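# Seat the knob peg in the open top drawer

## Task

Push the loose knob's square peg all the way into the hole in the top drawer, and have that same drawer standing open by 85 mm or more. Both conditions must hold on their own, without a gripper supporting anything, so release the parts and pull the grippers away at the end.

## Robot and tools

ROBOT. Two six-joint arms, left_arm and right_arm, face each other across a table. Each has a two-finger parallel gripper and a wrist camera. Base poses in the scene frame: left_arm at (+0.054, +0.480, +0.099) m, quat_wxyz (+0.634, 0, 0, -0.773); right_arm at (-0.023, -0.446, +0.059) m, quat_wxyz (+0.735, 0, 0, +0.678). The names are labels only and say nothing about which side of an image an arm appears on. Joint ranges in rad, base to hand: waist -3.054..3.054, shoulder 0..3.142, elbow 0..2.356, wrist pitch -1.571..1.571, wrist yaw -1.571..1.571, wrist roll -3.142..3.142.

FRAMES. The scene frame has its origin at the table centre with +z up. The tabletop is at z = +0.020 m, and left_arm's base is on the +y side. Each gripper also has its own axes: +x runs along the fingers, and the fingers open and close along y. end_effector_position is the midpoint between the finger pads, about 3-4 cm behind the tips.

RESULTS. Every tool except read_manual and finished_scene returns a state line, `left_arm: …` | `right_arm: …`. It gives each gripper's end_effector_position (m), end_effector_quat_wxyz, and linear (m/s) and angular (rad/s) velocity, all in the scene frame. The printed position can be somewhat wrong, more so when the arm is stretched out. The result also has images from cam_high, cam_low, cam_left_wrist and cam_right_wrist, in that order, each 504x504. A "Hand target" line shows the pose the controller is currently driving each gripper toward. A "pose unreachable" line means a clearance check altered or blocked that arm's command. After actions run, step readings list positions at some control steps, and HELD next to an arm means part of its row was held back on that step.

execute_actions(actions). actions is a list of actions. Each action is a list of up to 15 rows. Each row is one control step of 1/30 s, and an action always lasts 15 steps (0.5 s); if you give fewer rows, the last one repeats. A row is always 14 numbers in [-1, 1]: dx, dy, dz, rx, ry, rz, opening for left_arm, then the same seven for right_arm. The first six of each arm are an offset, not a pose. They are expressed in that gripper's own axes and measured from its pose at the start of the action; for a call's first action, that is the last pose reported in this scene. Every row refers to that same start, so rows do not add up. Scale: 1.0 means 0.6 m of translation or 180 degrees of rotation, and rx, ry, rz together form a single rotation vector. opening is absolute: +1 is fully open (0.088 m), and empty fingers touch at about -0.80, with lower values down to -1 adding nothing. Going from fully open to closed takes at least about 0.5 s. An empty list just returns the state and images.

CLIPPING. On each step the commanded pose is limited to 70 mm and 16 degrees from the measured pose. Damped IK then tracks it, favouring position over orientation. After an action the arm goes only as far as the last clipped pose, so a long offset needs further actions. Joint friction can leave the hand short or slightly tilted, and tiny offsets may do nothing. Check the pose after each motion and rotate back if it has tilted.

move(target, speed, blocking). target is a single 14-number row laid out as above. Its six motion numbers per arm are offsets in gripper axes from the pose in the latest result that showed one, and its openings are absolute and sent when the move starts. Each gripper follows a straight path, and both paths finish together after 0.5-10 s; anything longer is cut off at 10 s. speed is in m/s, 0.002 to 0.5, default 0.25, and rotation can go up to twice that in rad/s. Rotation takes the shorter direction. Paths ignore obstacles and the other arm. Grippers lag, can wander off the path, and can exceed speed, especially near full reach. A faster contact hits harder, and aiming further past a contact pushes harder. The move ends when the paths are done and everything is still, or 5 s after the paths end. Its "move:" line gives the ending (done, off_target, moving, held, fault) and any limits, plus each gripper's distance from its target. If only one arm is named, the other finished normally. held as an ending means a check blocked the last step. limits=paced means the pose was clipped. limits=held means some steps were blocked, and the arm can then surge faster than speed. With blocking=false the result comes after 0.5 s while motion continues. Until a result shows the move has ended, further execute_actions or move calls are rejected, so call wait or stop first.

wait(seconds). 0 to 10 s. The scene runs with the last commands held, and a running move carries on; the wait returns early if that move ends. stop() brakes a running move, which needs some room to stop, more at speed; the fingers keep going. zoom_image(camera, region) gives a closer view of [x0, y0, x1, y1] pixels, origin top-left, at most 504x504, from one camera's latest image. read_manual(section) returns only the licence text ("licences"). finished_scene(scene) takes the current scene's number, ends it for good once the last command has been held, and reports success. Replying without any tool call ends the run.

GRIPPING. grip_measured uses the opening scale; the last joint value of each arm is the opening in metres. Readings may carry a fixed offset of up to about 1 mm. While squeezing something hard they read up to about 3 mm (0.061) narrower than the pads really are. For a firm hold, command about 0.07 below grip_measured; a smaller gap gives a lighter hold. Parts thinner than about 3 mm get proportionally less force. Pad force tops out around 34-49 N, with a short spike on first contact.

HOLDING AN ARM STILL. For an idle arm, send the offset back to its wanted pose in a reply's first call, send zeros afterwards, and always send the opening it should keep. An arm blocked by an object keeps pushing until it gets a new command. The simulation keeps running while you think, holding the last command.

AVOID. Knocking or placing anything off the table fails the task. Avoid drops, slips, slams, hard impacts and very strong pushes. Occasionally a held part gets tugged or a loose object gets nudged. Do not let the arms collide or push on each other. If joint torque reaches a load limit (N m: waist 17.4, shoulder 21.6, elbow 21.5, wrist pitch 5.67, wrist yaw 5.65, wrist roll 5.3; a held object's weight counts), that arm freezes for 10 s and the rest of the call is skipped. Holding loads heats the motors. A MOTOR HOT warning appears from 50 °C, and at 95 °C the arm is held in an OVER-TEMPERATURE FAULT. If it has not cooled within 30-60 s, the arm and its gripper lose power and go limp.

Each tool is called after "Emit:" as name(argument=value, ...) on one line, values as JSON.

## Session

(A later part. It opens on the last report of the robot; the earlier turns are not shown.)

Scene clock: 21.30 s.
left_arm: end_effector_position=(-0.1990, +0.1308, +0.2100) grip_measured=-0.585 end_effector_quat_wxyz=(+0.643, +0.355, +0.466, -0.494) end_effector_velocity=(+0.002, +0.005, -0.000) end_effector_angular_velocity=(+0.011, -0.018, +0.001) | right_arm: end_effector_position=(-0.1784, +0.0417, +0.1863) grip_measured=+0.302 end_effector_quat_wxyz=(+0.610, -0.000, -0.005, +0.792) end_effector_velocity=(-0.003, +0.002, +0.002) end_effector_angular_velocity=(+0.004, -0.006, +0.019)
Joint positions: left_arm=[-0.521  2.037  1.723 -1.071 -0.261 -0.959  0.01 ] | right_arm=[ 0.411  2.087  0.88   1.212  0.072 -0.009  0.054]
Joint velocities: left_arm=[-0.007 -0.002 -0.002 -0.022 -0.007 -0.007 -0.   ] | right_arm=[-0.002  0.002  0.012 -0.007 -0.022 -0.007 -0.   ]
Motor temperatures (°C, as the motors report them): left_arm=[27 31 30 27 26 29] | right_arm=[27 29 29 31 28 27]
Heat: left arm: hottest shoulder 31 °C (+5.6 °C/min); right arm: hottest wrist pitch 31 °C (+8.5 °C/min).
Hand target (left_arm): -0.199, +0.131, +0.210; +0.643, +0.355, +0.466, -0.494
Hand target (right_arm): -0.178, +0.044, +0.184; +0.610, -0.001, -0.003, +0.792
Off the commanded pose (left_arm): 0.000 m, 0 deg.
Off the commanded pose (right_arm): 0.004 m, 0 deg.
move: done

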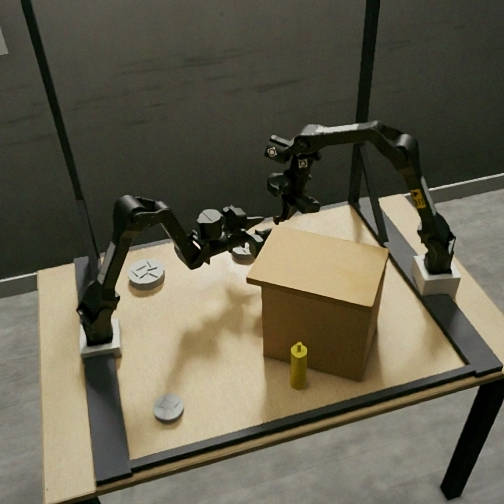

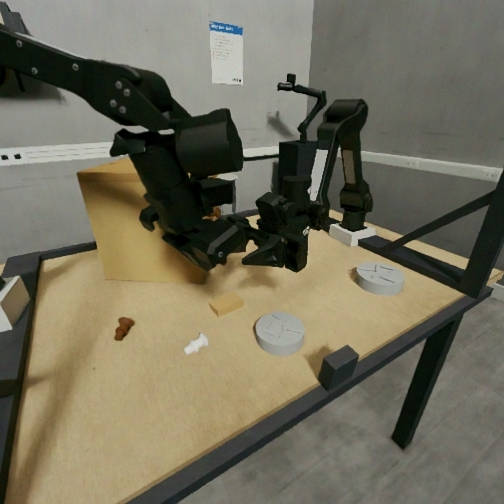

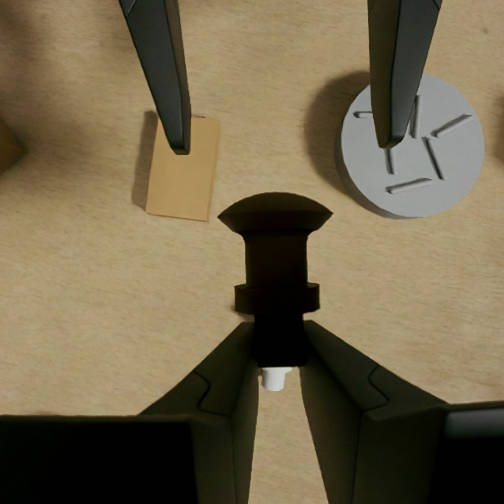

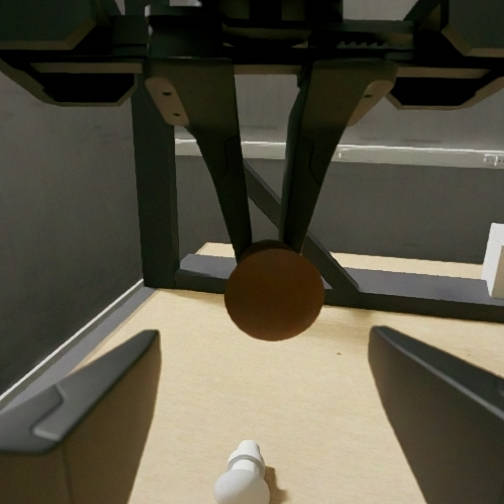

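Emit:
move(target=[0,0,0,0,0,0,-0.68, 0.055,-0.005,-0.004,0,0,-0.012,0.3], speed=0.06)

Emit:
zoom_image(camera="cam_high", region=[230, 180, 320, 260])

Scene clock: 22.97 s.
left_arm: end_effector_position=(-0.1990, +0.1308, +0.2100) grip_measured=-0.585 end_effector_quat_wxyz=(+0.643, +0.355, +0.466, -0.494) end_effector_velocity=(+0.004, +0.001, -0.001) end_effector_angular_velocity=(+0.004, -0.011, +0.011) | right_arm: end_effector_position=(-0.1834, +0.0722, +0.1868) grip_measured=+0.302 end_effector_quat_wxyz=(+0.624, +0.002, -0.006, +0.782) end_effector_velocity=(+0.004, +0.004, -0.001) end_effector_angular_velocity=(-0.010, -0.011, -0.015)
Joint positions: left_arm=[-0.521  2.037  1.723 -1.071 -0.261 -0.959  0.01 ] | right_arm=[ 0.411  2.163  1.025  1.149  0.106 -0.009  0.054]
Joint velocities: left_arm=[ 0.002 -0.002 -0.007 -0.007 -0.007 -0.007 -0.   ] | right_arm=[-0.007  0.002  0.012 -0.022  0.007 -0.007 -0.   ]
Motor temperatures (°C, as the motors report them): left_arm=[27 31 31 27 26 29] | right_arm=[27 30 29 31 28 27]
Heat: left arm: hottest shoulder 31 °C (+5.2 °C/min); right arm: hottest wrist pitch 31 °C (+7.8 °C/min).
Hand target (left_arm): -0.199, +0.131, +0.210; +0.643, +0.355, +0.466, -0.494
Hand target (right_arm): -0.184, +0.074, +0.184; +0.625, -0.000, -0.005, +0.781
Off the commanded pose (left_arm): 0.000 m, 0 deg.
Off the commanded pose (right_arm): 0.004 m, 0 deg.
move: done

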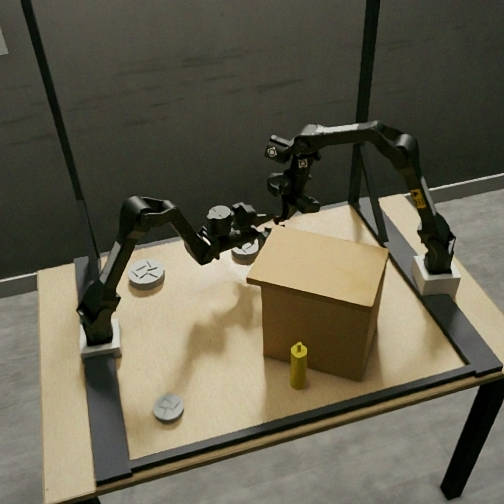

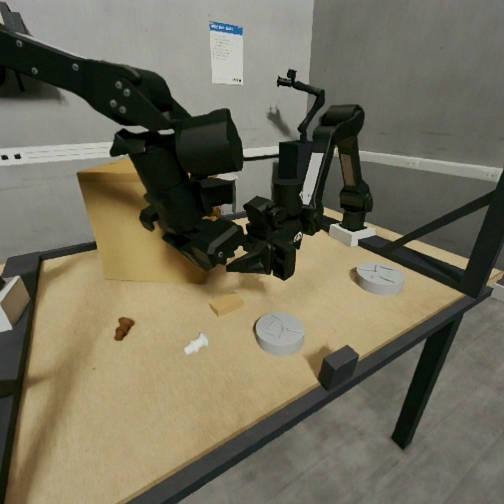

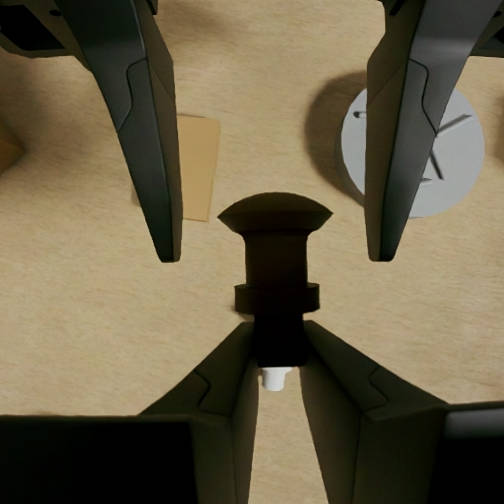

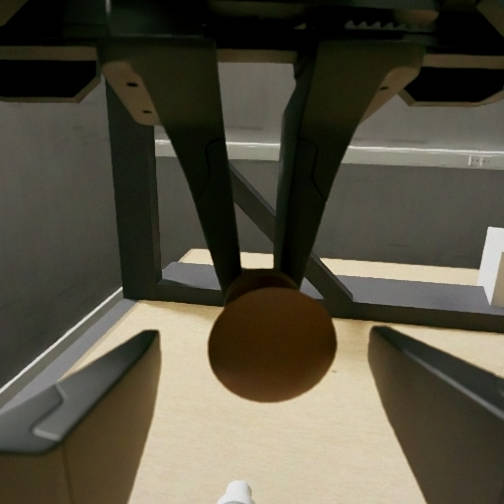

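Region (230, 180, 320, 260) of cam_high's 504x504 image, scaled by 5.600, with more detail than that image has.

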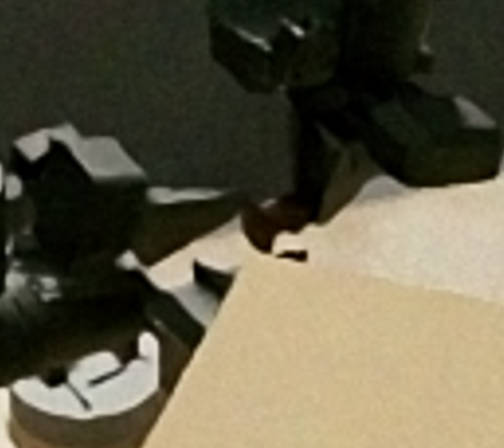

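Emit:
move(target=[0,0,0,0,0,0,-0.68, 0.003,0,0.018,0,0,0,0.1], speed=0.04)

Emit:
zoom_image(camera="cam_high", region=[230, 180, 320, 260])

Scene clock: 23.97 s.
left_arm: end_effector_position=(-0.1990, +0.1308, +0.2100) grip_measured=-0.585 end_effector_quat_wxyz=(+0.643, +0.355, +0.466, -0.494) end_effector_velocity=(-0.000, +0.003, -0.000) end_effector_angular_velocity=(+0.009, +0.007, +0.017) | right_arm: end_effector_position=(-0.1834, +0.0724, +0.1883) grip_measured=+0.103 end_effector_quat_wxyz=(+0.624, -0.006, -0.001, +0.782) end_effector_velocity=(+0.000, +0.001, -0.003) end_effector_angular_velocity=(-0.015, -0.013, +0.005)
Joint positions: left_arm=[-0.521  2.037  1.723 -1.071 -0.261 -0.959  0.01 ] | right_arm=[ 0.411  2.147  1.028  1.111  0.107 -0.009  0.044]
Joint velocities: left_arm=[-0.002 -0.002 -0.002 -0.007  0.007 -0.022 -0.   ] | right_arm=[-0.002 -0.002  0.002 -0.022 -0.007 -0.007 -0.   ]
Motor temperatures (°C, as the motors report them): left_arm=[27 32 31 27 26 29] | right_arm=[27 30 29 31 28 27]
Heat: left arm: hottest shoulder 32 °C (+7.5 °C/min); right arm: hottest wrist pitch 31 °C (+7.5 °C/min).
Hand target (left_arm): -0.199, +0.131, +0.210; +0.643, +0.355, +0.466, -0.494
Hand target (right_arm): -0.184, +0.074, +0.198; +0.624, +0.001, -0.006, +0.782
Off the commanded pose (left_arm): 0.000 m, 0 deg.
Off the commanded pose (right_arm): 0.009 m, 1 deg.
move: off_target (right_arm)

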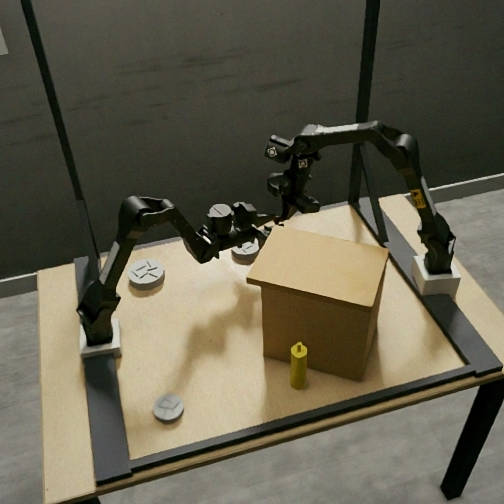

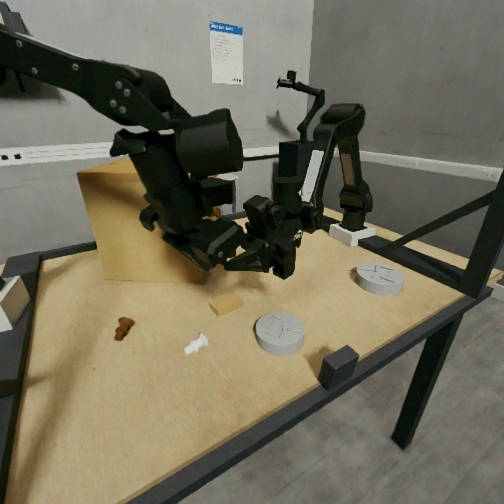

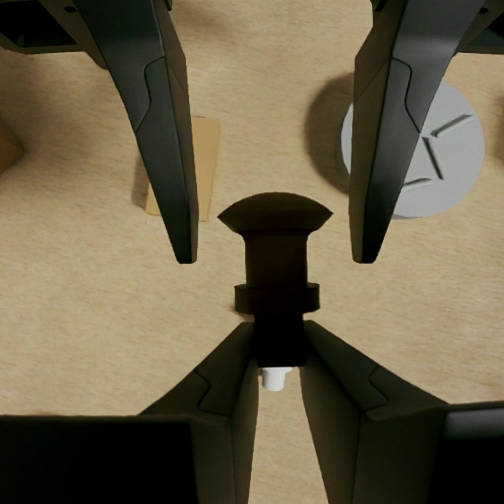

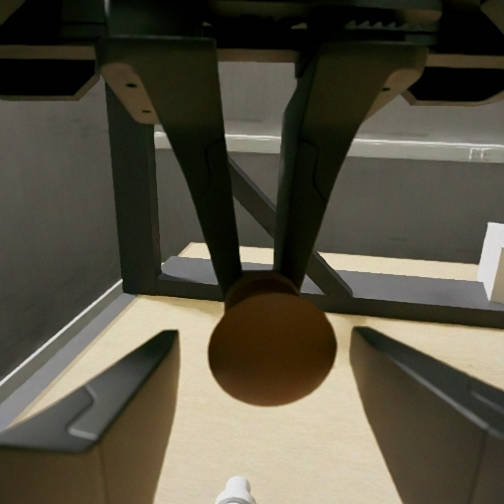

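Region (230, 180, 320, 260) of cam_high's 504x504 image, scaled by 5.600, with more detail than that image has.

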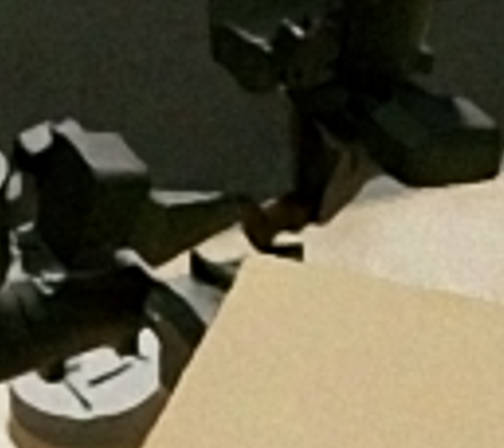

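Emit:
move(target=[0,0,0,0,0,0,-0.68, 0.003,-0.003,0.031,0,-0.008,0,0.1], speed=0.04)

Emit:
zoom_image(camera="cam_high", region=[230, 180, 320, 260])

Scene clock: 25.00 s.
left_arm: end_effector_position=(-0.1990, +0.1308, +0.2100) grip_measured=-0.585 end_effector_quat_wxyz=(+0.643, +0.355, +0.466, -0.494) end_effector_velocity=(+0.000, +0.004, -0.001) end_effector_angular_velocity=(+0.004, -0.011, +0.001) | right_arm: end_effector_position=(-0.1826, +0.0732, +0.1975) grip_measured=+0.102 end_effector_quat_wxyz=(+0.624, -0.003, -0.003, +0.781) end_effector_velocity=(-0.005, -0.001, -0.006) end_effector_angular_velocity=(-0.028, -0.017, +0.024)
Joint positions: left_arm=[-0.521  2.037  1.723 -1.071 -0.261 -0.959  0.01 ] | right_arm=[ 0.408  2.125  1.034  1.09   0.105 -0.009  0.044]
Joint velocities: left_arm=[-0.007 -0.002 -0.007 -0.007 -0.007 -0.007 -0.   ] | right_arm=[ 0.002 -0.002  0.002 -0.037 -0.022 -0.007 -0.   ]
Motor temperatures (°C, as the motors report them): left_arm=[27 32 31 27 26 29] | right_arm=[27 31 29 31 28 27]
Heat: left arm: hottest shoulder 32 °C (+7.2 °C/min); right arm: hottest shoulder 31 °C (+7.2 °C/min).
Hand target (left_arm): -0.199, +0.131, +0.210; +0.643, +0.355, +0.466, -0.494
Hand target (right_arm): -0.182, +0.075, +0.207; +0.624, +0.004, -0.009, +0.782
Off the commanded pose (left_arm): 0.000 m, 0 deg.
Off the commanded pose (right_arm): 0.009 m, 1 deg.
move: off_target (right_arm)

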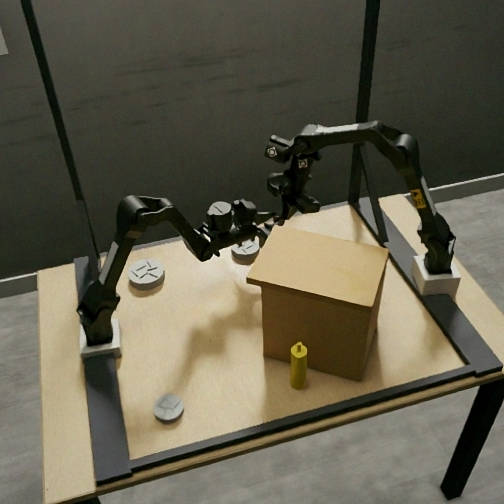

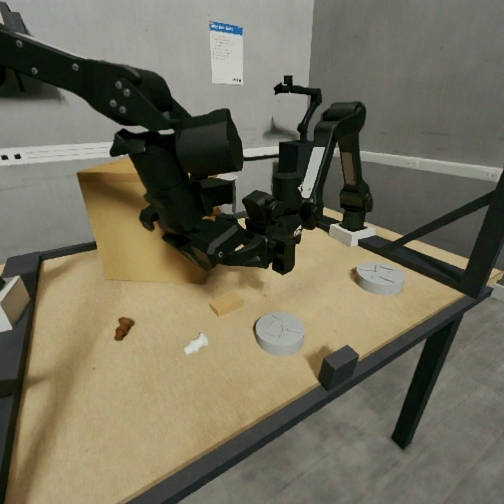

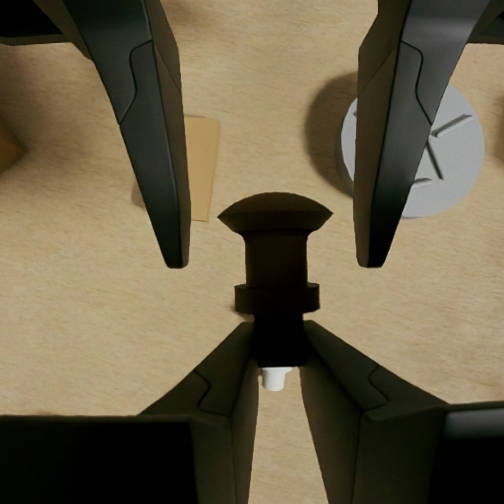

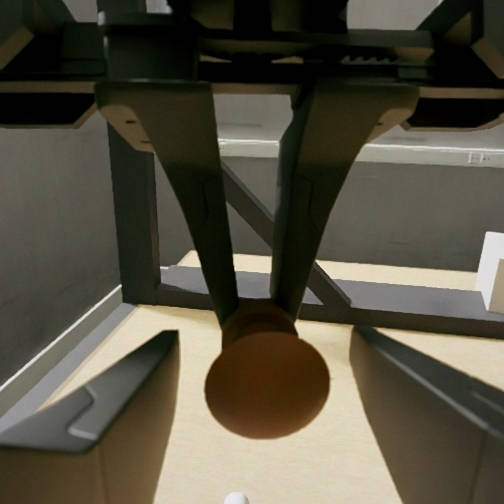

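Region (230, 180, 320, 260) of cam_high's 504x504 image, scaled by 5.600, with more detail than that image has.

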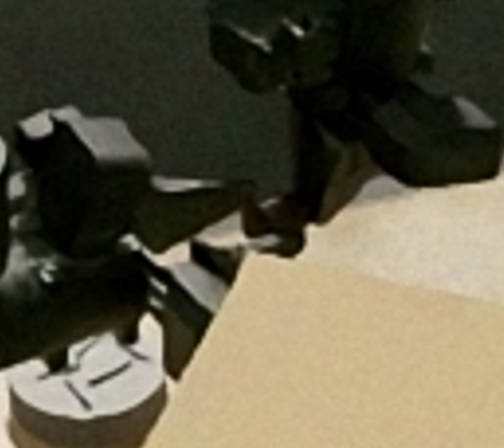

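Emit:
execute_actions(actions=[[[0,0,0,0,0,0,-0.68,0,0,0,0,0,0,0.05],[0,0,0,0,0,0,-0.68,0,0,0,0,0,0,0],[0,0,0,0,0,0,-0.68,0,0,0,0,0,0,-0.05],[0,0,0,0,0,0,-0.68,0,0,0,0,0,0,-0.09],[0,0,0,0,0,0,-0.68,0,0,0,0,0,0,-0.12],[0,0,0,0,0,0,-0.68,0,0,0,0,0,0,-0.14],[0,0,0,0,0,0,-0.68,0,0,0,0,0,0,-0.16],[0,0,0,0,0,0,-0.68,0,0,0,0,0,0,-0.18],[0,0,0,0,0,0,-0.68,0,0,0,0,0,0,-0.2],[0,0,0,0,0,0,-0.68,0,0,0,0,0,0,-0.22],[0,0,0,0,0,0,-0.68,0,0,0,0,0,0,-0.24],[0,0,0,0,0,0,-0.68,0,0,0,0,0,0,-0.26],[0,0,0,0,0,0,-0.68,0,0,0,0,0,0,-0.28],[0,0,0,0,0,0,-0.68,0,0,0,0,0,0,-0.3],[0,0,0,0,0,0,-0.68,0,0,0,0,0,0,-0.32]]])

Emit:
wait(seconds=0.3)

Scene clock: 25.80 s.
left_arm: end_effector_position=(-0.1990, +0.1308, +0.2100) grip_measured=-0.585 end_effector_quat_wxyz=(+0.643, +0.355, +0.466, -0.494) end_effector_velocity=(+0.001, +0.002, -0.002) end_effector_angular_velocity=(+0.004, -0.011, +0.006) | right_arm: end_effector_position=(-0.1829, +0.0731, +0.1974) grip_measured=-0.235 end_effector_quat_wxyz=(+0.624, -0.003, -0.003, +0.782) end_effector_velocity=(+0.001, -0.001, +0.003) end_effector_angular_velocity=(+0.009, -0.005, +0.005)
Joint positions: left_arm=[-0.521  2.037  1.723 -1.071 -0.261 -0.959  0.01 ] | right_arm=[ 0.409  2.125  1.034  1.089  0.104 -0.009  0.027]
Joint velocities: left_arm=[-0.002  0.002 -0.002 -0.007 -0.007 -0.007 -0.   ] | right_arm=[-0.002 -0.007 -0.007  0.007 -0.007 -0.007 -0.029]
Motor temperatures (°C, as the motors report them): left_arm=[27 33 31 27 26 29] | right_arm=[27 31 30 31 28 27]
Heat: left arm: hottest shoulder 33 °C (+9.3 °C/min); right arm: hottest shoulder 31 °C (+7.0 °C/min).
Hand target (left_arm): -0.199, +0.131, +0.210; +0.643, +0.355, +0.466, -0.494
Hand target (right_arm): -0.183, +0.073, +0.197; +0.624, -0.003, -0.003, +0.782
Off the commanded pose (left_arm): 0.000 m, 0 deg.
Off the commanded pose (right_arm): 0.000 m, 0 deg.
Step readings (end_effector_position):
0: left_arm (-0.1990, +0.1308, +0.2100) | right_arm (-0.1827, +0.0732, +0.1974)
1: left_arm (-0.1990, +0.1308, +0.2100) | right_arm (-0.1827, +0.0732, +0.1974)
2: left_arm (-0.1990, +0.1308, +0.2100) | right_arm (-0.1827, +0.0732, +0.1974)
4: left_arm (-0.1990, +0.1308, +0.2100) | right_arm (-0.1827, +0.0732, +0.1974)
8: left_arm (-0.1990, +0.1308, +0.2100) | right_arm (-0.1827, +0.0732, +0.1974)
15: end_effector_position above

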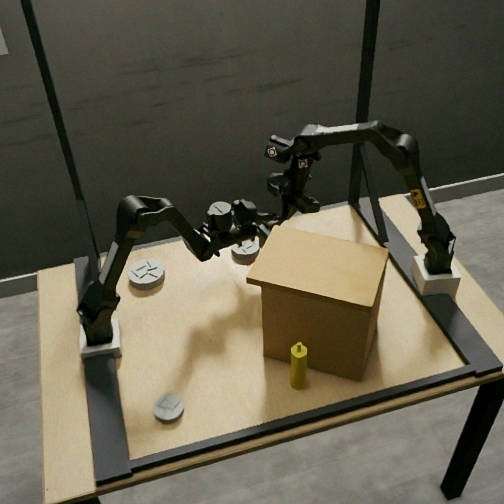

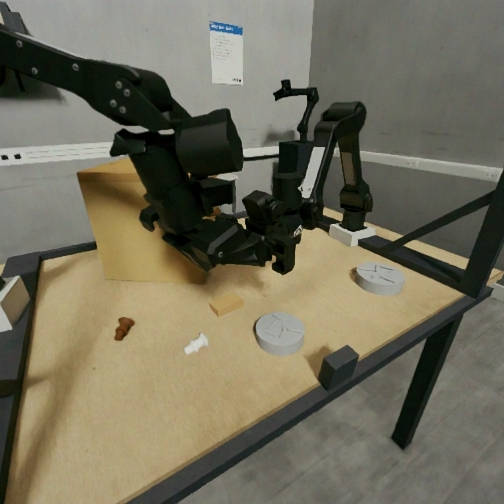

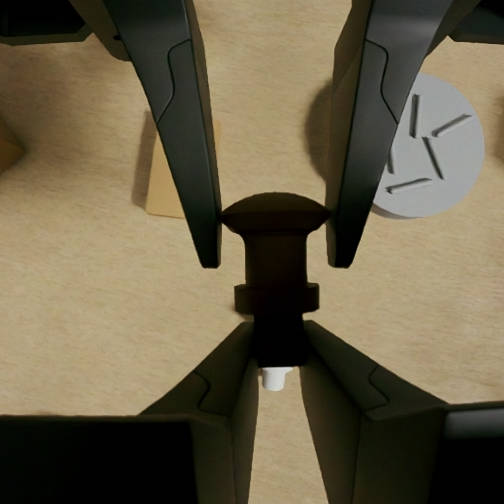

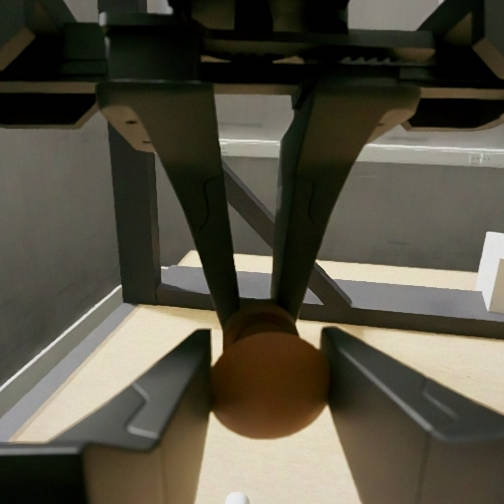

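Scene clock: 26.10 s.
left_arm: end_effector_position=(-0.1991, +0.1310, +0.2100) grip_measured=-0.585 end_effector_quat_wxyz=(+0.643, +0.355, +0.466, -0.494) end_effector_velocity=(+0.001, -0.002, -0.001) end_effector_angular_velocity=(-0.006, -0.006, -0.003) | right_arm: end_effector_position=(-0.1829, +0.0731, +0.1974) grip_measured=-0.300 end_effector_quat_wxyz=(+0.624, -0.003, -0.003, +0.782) end_effector_velocity=(+0.005, +0.000, +0.001) end_effector_angular_velocity=(-0.001, -0.008, -0.024)
Joint positions: left_arm=[-0.522  2.037  1.723 -1.072 -0.261 -0.959  0.01 ] | right_arm=[ 0.409  2.125  1.034  1.089  0.104 -0.009  0.024]
Joint velocities: left_arm=[ 0.002  0.002 -0.002  0.007 -0.007  0.007 -0.   ] | right_arm=[-0.002 -0.007 -0.002 -0.007  0.022 -0.007 -0.003]
Motor temperatures (°C, as the motors report them): left_arm=[27 33 31 27 26 29] | right_arm=[27 31 30 31 28 27]
Heat: left arm: hottest shoulder 33 °C (+9.2 °C/min); right arm: hottest shoulder 31 °C (+6.9 °C/min).
Hand target (left_arm): -0.199, +0.131, +0.210; +0.643, +0.355, +0.466, -0.494
Hand target (right_arm): -0.183, +0.073, +0.197; +0.624, -0.003, -0.003, +0.782
Off the commanded pose (left_arm): 0.000 m, 0 deg.
Off the commanded pose (right_arm): 0.000 m, 0 deg.
wait: 0.30 s; no rest

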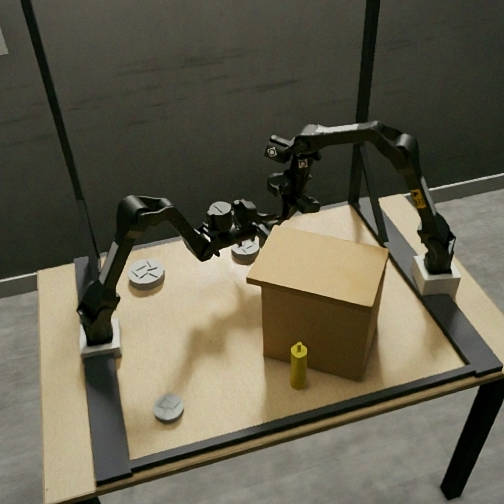

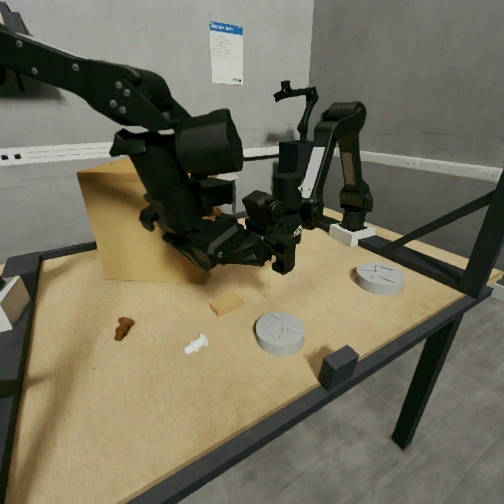

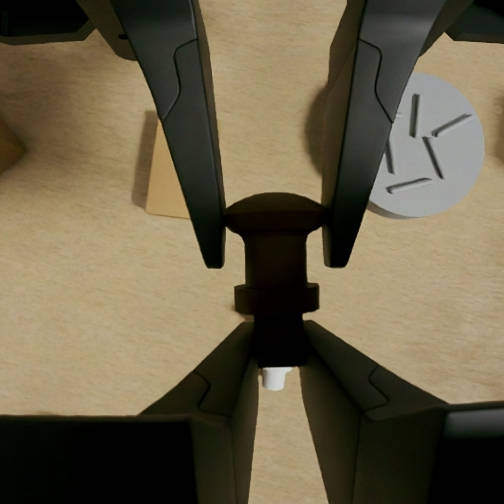

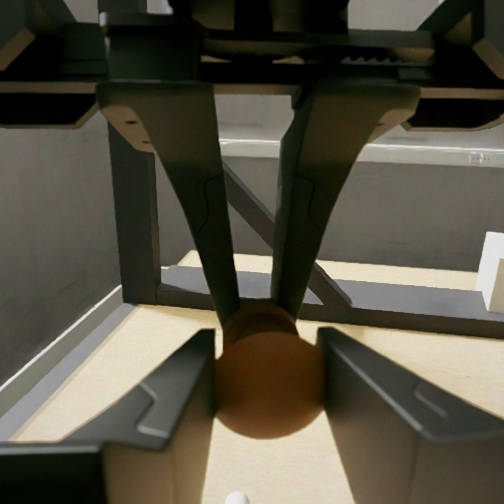

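Emit:
execute_actions(actions=[[[0,0,0,0,0,0,-0.68,0,0,0,0,0,0,-0.34],[0,0,0,0,0,0,-0.68,0,0,0,0,0,0,-0.36],[0,0,0,0,0,0,-0.68,0,0,0,0,0,0,-0.38],[0,0,0,0,0,0,-0.68,0,0,0,0,0,0,-0.40]]])

Scene clock: 26.77 s.
left_arm: end_effector_position=(-0.1991, +0.1310, +0.2100) grip_measured=-0.585 end_effector_quat_wxyz=(+0.643, +0.355, +0.466, -0.494) end_effector_velocity=(+0.001, +0.002, +0.000) end_effector_angular_velocity=(+0.000, -0.008, +0.006) | right_arm: end_effector_position=(-0.1829, +0.0731, +0.1974) grip_measured=-0.308 end_effector_quat_wxyz=(+0.624, -0.003, -0.003, +0.782) end_effector_velocity=(-0.002, -0.001, -0.001) end_effector_angular_velocity=(-0.005, -0.009, +0.010)
Joint positions: left_arm=[-0.522  2.037  1.723 -1.072 -0.261 -0.959  0.01 ] | right_arm=[ 0.409  2.125  1.034  1.089  0.104 -0.009  0.024]
Joint velocities: left_arm=[-0.002 -0.002 -0.002 -0.007 -0.007 -0.007  0.   ] | right_arm=[ 0.002 -0.002 -0.002 -0.007 -0.007 -0.007 -0.   ]
Motor temperatures (°C, as the motors report them): left_arm=[27 33 31 27 26 29] | right_arm=[27 32 30 31 28 27]
Heat: left arm: hottest shoulder 33 °C (+9.0 °C/min); right arm: hottest shoulder 32 °C (+9.0 °C/min).
Hand target (left_arm): -0.199, +0.131, +0.210; +0.643, +0.355, +0.466, -0.494
Hand target (right_arm): -0.183, +0.073, +0.197; +0.624, -0.003, -0.003, +0.782
Off the commanded pose (left_arm): 0.000 m, 0 deg.
Off the commanded pose (right_arm): 0.000 m, 0 deg.
Step readings (end_effector_position):
0: left_arm (-0.1991, +0.1310, +0.2100) | right_arm (-0.1829, +0.0731, +0.1974)
1: left_arm (-0.1991, +0.1310, +0.2100) | right_arm (-0.1829, +0.0731, +0.1974)
2: left_arm (-0.1991, +0.1310, +0.2100) | right_arm (-0.1829, +0.0731, +0.1974)
4: left_arm (-0.1991, +0.1310, +0.2100) | right_arm (-0.1829, +0.0731, +0.1974)
8: left_arm (-0.1991, +0.1310, +0.2100) | right_arm (-0.1829, +0.0731, +0.1974)
15: end_effector_position above

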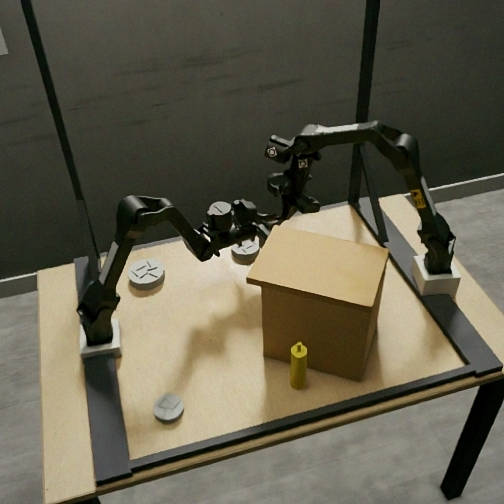

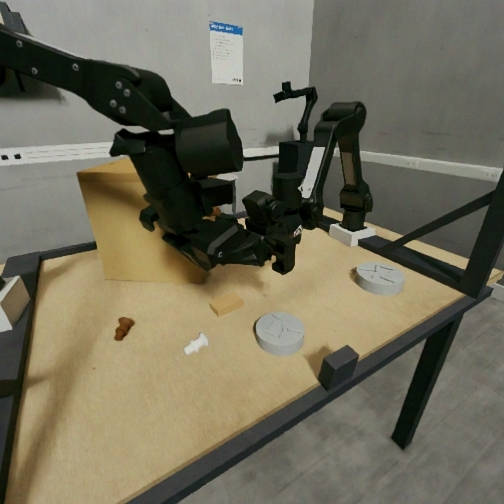

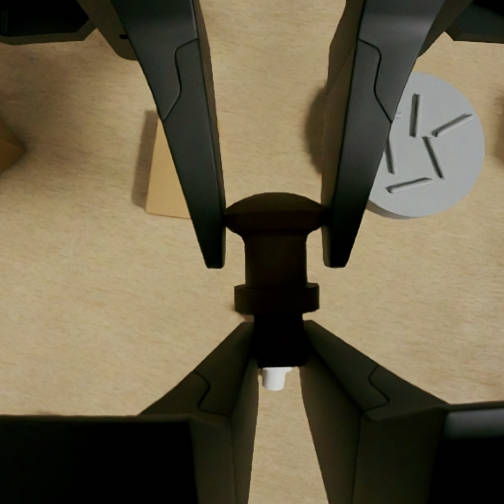

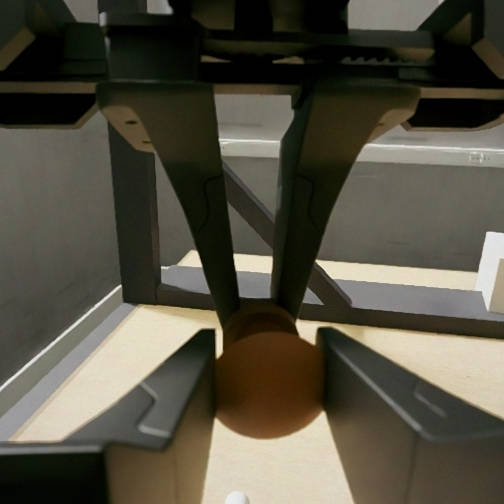

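Emit:
execute_actions(actions=[[[0,0,0,0,0,0,-0.3,0,0,0,0,0,0,-0.40]]])

Emit:
move(target=[-0.1,0,-0.05,0,0,0,-0.3, -0.12,0,0,0,0,0,-0.4], speed=0.1)

Scene clock: 27.60 s.
left_arm: end_effector_position=(-0.1991, +0.1310, +0.2100) grip_measured=-0.313 end_effector_quat_wxyz=(+0.643, +0.355, +0.466, -0.494) end_effector_velocity=(-0.001, -0.001, +0.001) end_effector_angular_velocity=(-0.010, -0.003, -0.008) | right_arm: end_effector_position=(-0.1829, +0.0731, +0.1974) grip_measured=-0.308 end_effector_quat_wxyz=(+0.624, -0.003, -0.003, +0.782) end_effector_velocity=(+0.000, -0.000, +0.002) end_effector_angular_velocity=(+0.012, -0.019, +0.005)
Joint positions: left_arm=[-0.522  2.037  1.723 -1.072 -0.261 -0.959  0.024] | right_arm=[ 0.409  2.125  1.034  1.089  0.104 -0.009  0.024]
Joint velocities: left_arm=[-0.002 -0.002 -0.002  0.007 -0.007  0.007  0.003] | right_arm=[-0.002 -0.002 -0.002  0.007 -0.007 -0.022 -0.   ]
Motor temperatures (°C, as the motors report them): left_arm=[27 34 31 27 26 29] | right_arm=[27 32 30 31 28 27]
Heat: left arm: hottest shoulder 34 °C (+10.9 °C/min); right arm: hottest shoulder 32 °C (+8.7 °C/min).
Hand target (left_arm): -0.199, +0.131, +0.210; +0.643, +0.355, +0.466, -0.494
Hand target (right_arm): -0.183, +0.073, +0.197; +0.624, -0.003, -0.003, +0.782
Off the commanded pose (left_arm): 0.000 m, 0 deg.
Off the commanded pose (right_arm): 0.000 m, 0 deg.
Step readings (end_effector_position):
0: left_arm (-0.1991, +0.1310, +0.2100) | right_arm (-0.1829, +0.0731, +0.1974)
1: left_arm (-0.1991, +0.1310, +0.2100) | right_arm (-0.1829, +0.0731, +0.1974)
2: left_arm (-0.1991, +0.1310, +0.2100) | right_arm (-0.1829, +0.0731, +0.1974)
4: left_arm (-0.1991, +0.1310, +0.2100) | right_arm (-0.1829, +0.0731, +0.1974)
8: left_arm (-0.1991, +0.1310, +0.2100) | right_arm (-0.1829, +0.0731, +0.1974)
15: end_effector_position above

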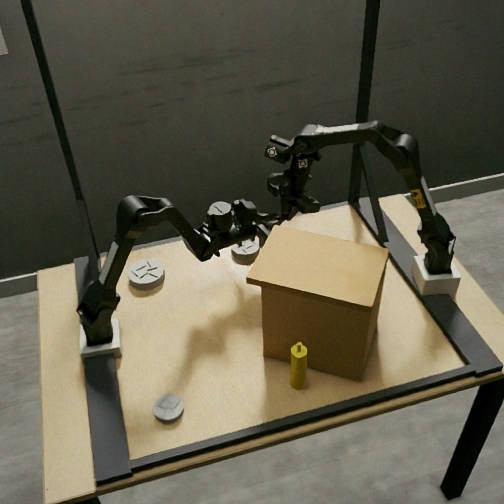

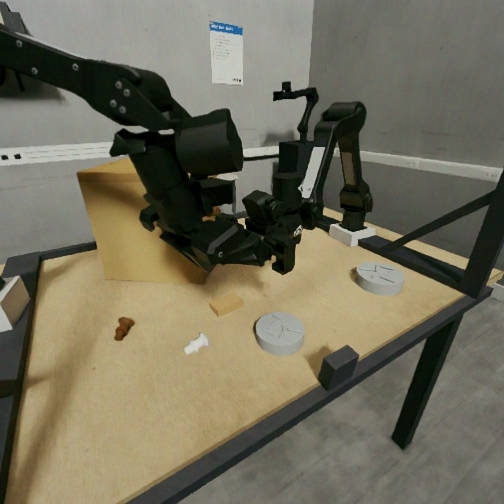

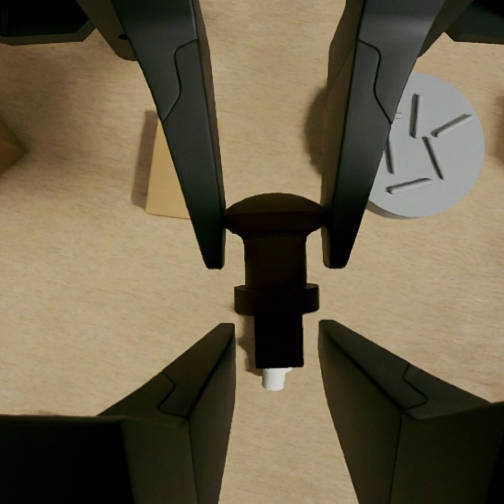

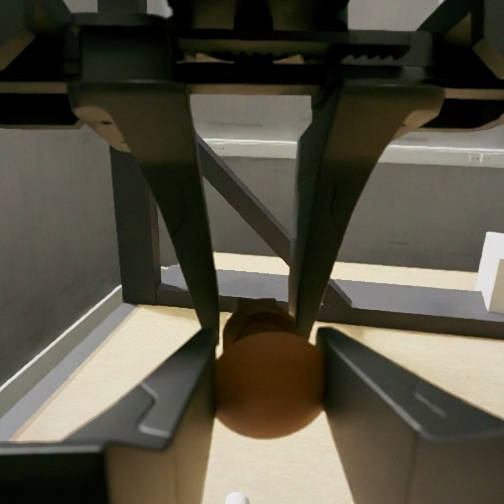

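Scene clock: 28.83 s.
left_arm: end_effector_position=(-0.2097, +0.1766, +0.2491) grip_measured=-0.303 end_effector_quat_wxyz=(+0.642, +0.364, +0.466, -0.488) end_effector_velocity=(+0.001, +0.003, +0.003) end_effector_angular_velocity=(+0.002, -0.012, +0.001) | right_arm: end_effector_position=(-0.1674, +0.0051, +0.1935) grip_measured=-0.308 end_effector_quat_wxyz=(+0.623, -0.007, -0.001, +0.782) end_effector_velocity=(+0.004, -0.003, +0.001) end_effector_angular_velocity=(+0.007, -0.021, -0.010)
Joint positions: left_arm=[-0.621  1.955  1.765 -1.244 -0.275 -1.059  0.024] | right_arm=[ 0.431  1.956  0.718  1.227  0.126 -0.009  0.024]
Joint velocities: left_arm=[-0.007 -0.002  0.007 -0.022 -0.007 -0.007 -0.   ] | right_arm=[-0.002 -0.012 -0.017  0.007  0.007 -0.022  0.   ]
Motor temperatures (°C, as the motors report them): left_arm=[27 34 31 27 26 29] | right_arm=[27 32 30 32 28 27]
Heat: left arm: hottest shoulder 34 °C (+10.4 °C/min); right arm: hottest shoulder 32 °C (+8.3 °C/min).
Hand target (left_arm): -0.211, +0.177, +0.258; +0.643, +0.355, +0.466, -0.494
Hand target (right_arm): -0.167, +0.003, +0.197; +0.624, -0.003, -0.003, +0.782
Off the commanded pose (left_arm): 0.009 m, 1 deg.
Off the commanded pose (right_arm): 0.005 m, 1 deg.
move: off_target (left_arm)

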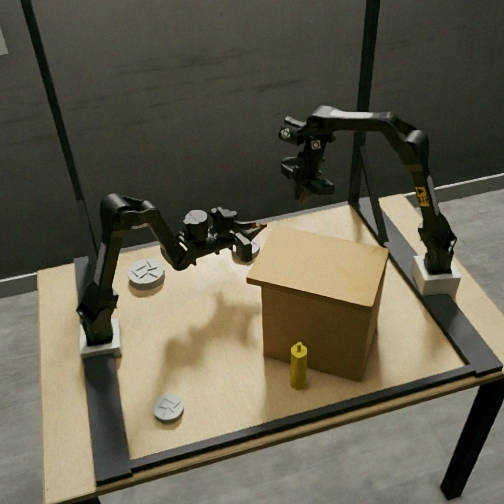

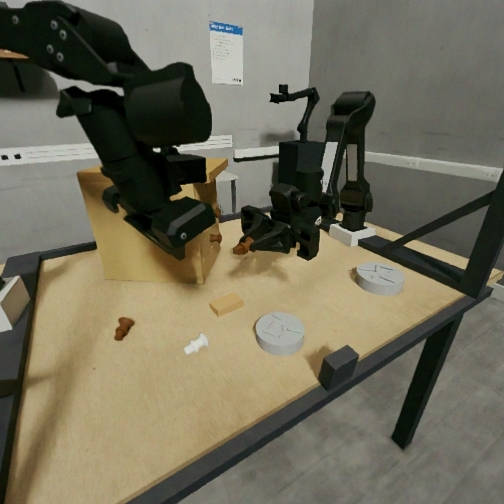

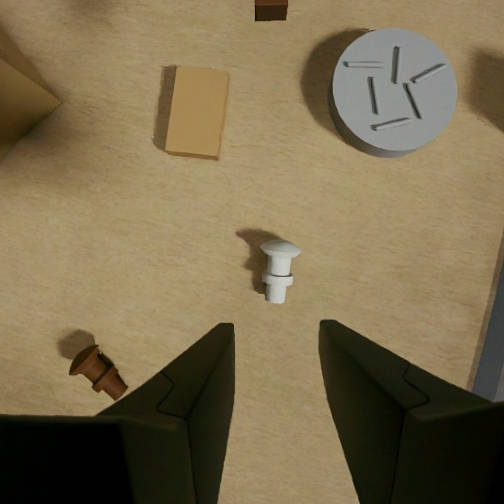

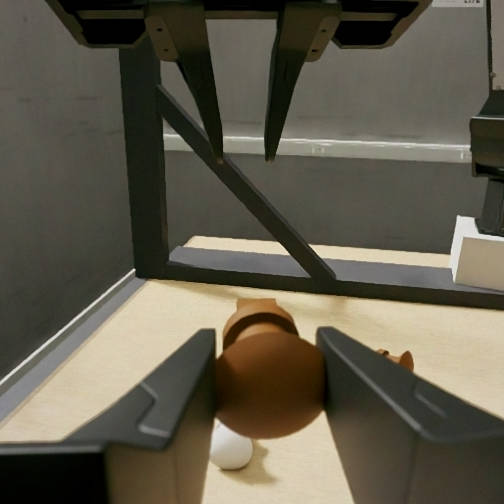

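Emit:
move(target=[0.075,0.057,0.132,0.371,-0.250,0.355,1, -0.236,-0.233,0.087,0,0,-0.216,-0.4], speed=0.3)

Scene clock: 35.80 s.
left_arm: end_effector_position=(-0.1577, +0.0988, +0.2263) grip_measured=+1.000 end_effector_quat_wxyz=(+0.632, +0.649, -0.286, -0.313) end_effector_velocity=(+0.000, +0.002, +0.007) end_effector_angular_velocity=(+0.009, +0.015, -0.022) | right_arm: end_effector_position=(-0.0023, -0.1001, +0.2484) grip_measured=-0.308 end_effector_quat_wxyz=(+0.847, -0.005, -0.002, +0.532) end_effector_velocity=(-0.000, -0.000, -0.002) end_effector_angular_velocity=(-0.010, -0.008, +0.005)
Joint positions: left_arm=[-0.663  2.158  1.399 -0.486 -1.524  0.332  0.088] | right_arm=[ 0.291  1.349  0.361  0.985  0.659 -0.009  0.024]
Joint velocities: left_arm=[-0.002 -0.081 -0.12   0.315  0.022  0.271  0.   ] | right_arm=[-0.002 -0.002 -0.002 -0.007 -0.007 -0.007 -0.   ]
Motor temperatures (°C, as the motors report them): left_arm=[27 37 32 27 26 29] | right_arm=[27 33 30 32 28 27]
Heat: left arm: hottest shoulder 37 °C (+13.4 °C/min); right arm: hottest shoulder 33 °C (+8.4 °C/min).
Hand target (left_arm): -0.155, +0.099, +0.231; +0.633, +0.647, -0.283, -0.318
Hand target (right_arm): -0.001, -0.102, +0.248; +0.848, -0.007, -0.003, +0.530
Off the commanded pose (left_arm): 0.006 m, 10 deg.
Off the commanded pose (right_arm): 0.002 m, 0 deg.
move: off_target (left_arm)

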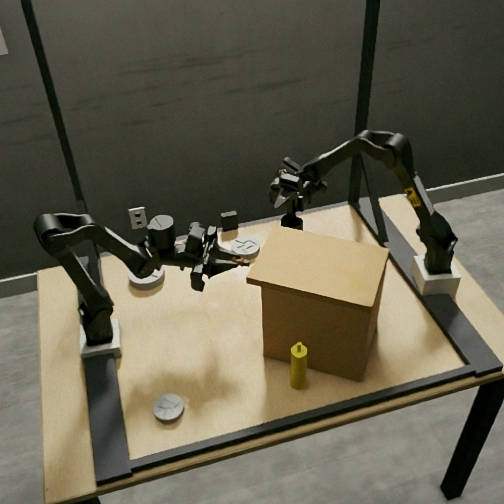

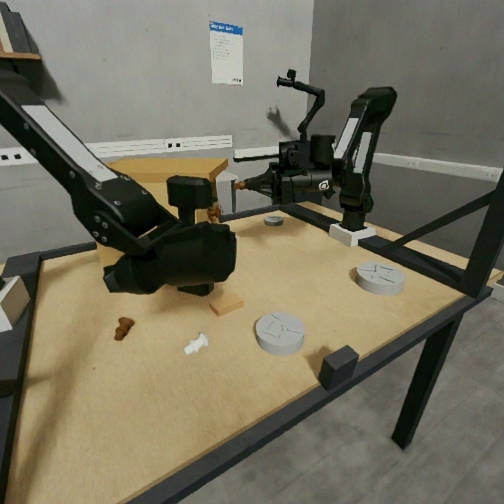

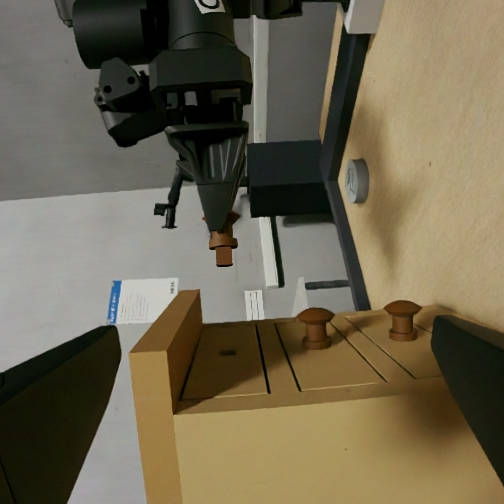

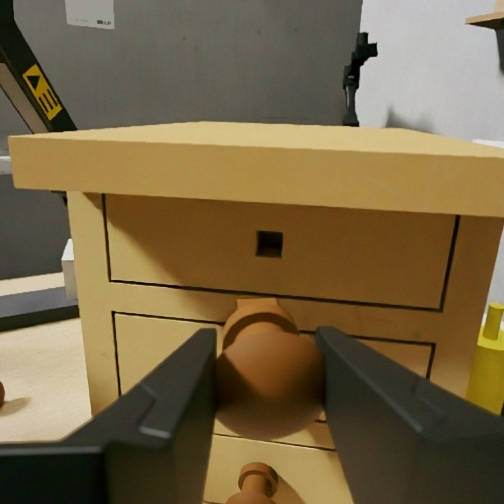

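Excellent side view.

Emit:
zoom_image(camera="cam_left_wrist", region=[160, 170, 360, 390])

Emit:
zoom_image(camera="cam_right_wrist", region=[190, 200, 340, 350])

Region (160, 170, 360, 390) of cam_left_wrist's 504x504 image, scaled by 2.291, with more detail than that image has; it fills the left 458 columns of this view, and the rest is white.

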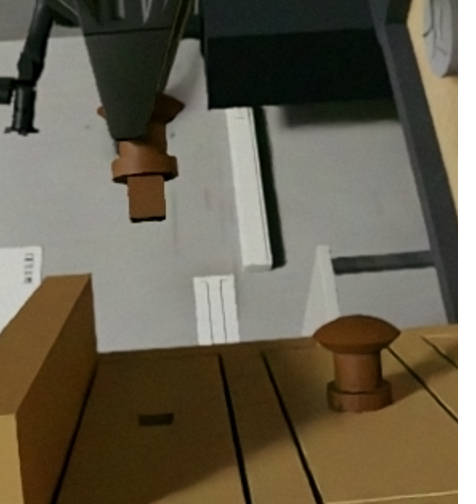

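Region (190, 200, 340, 350) of cam_right_wrist's 504x504 image, scaled by 3.360, with more detail than that image has.

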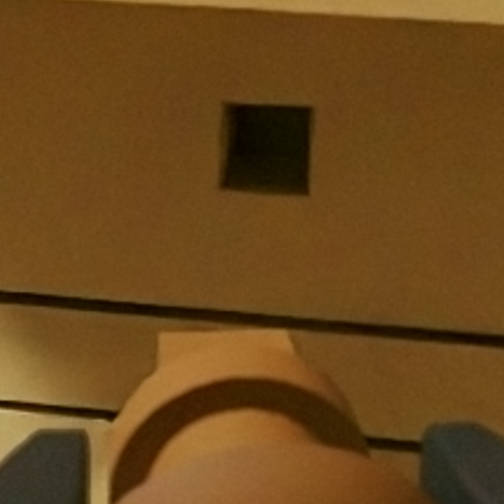

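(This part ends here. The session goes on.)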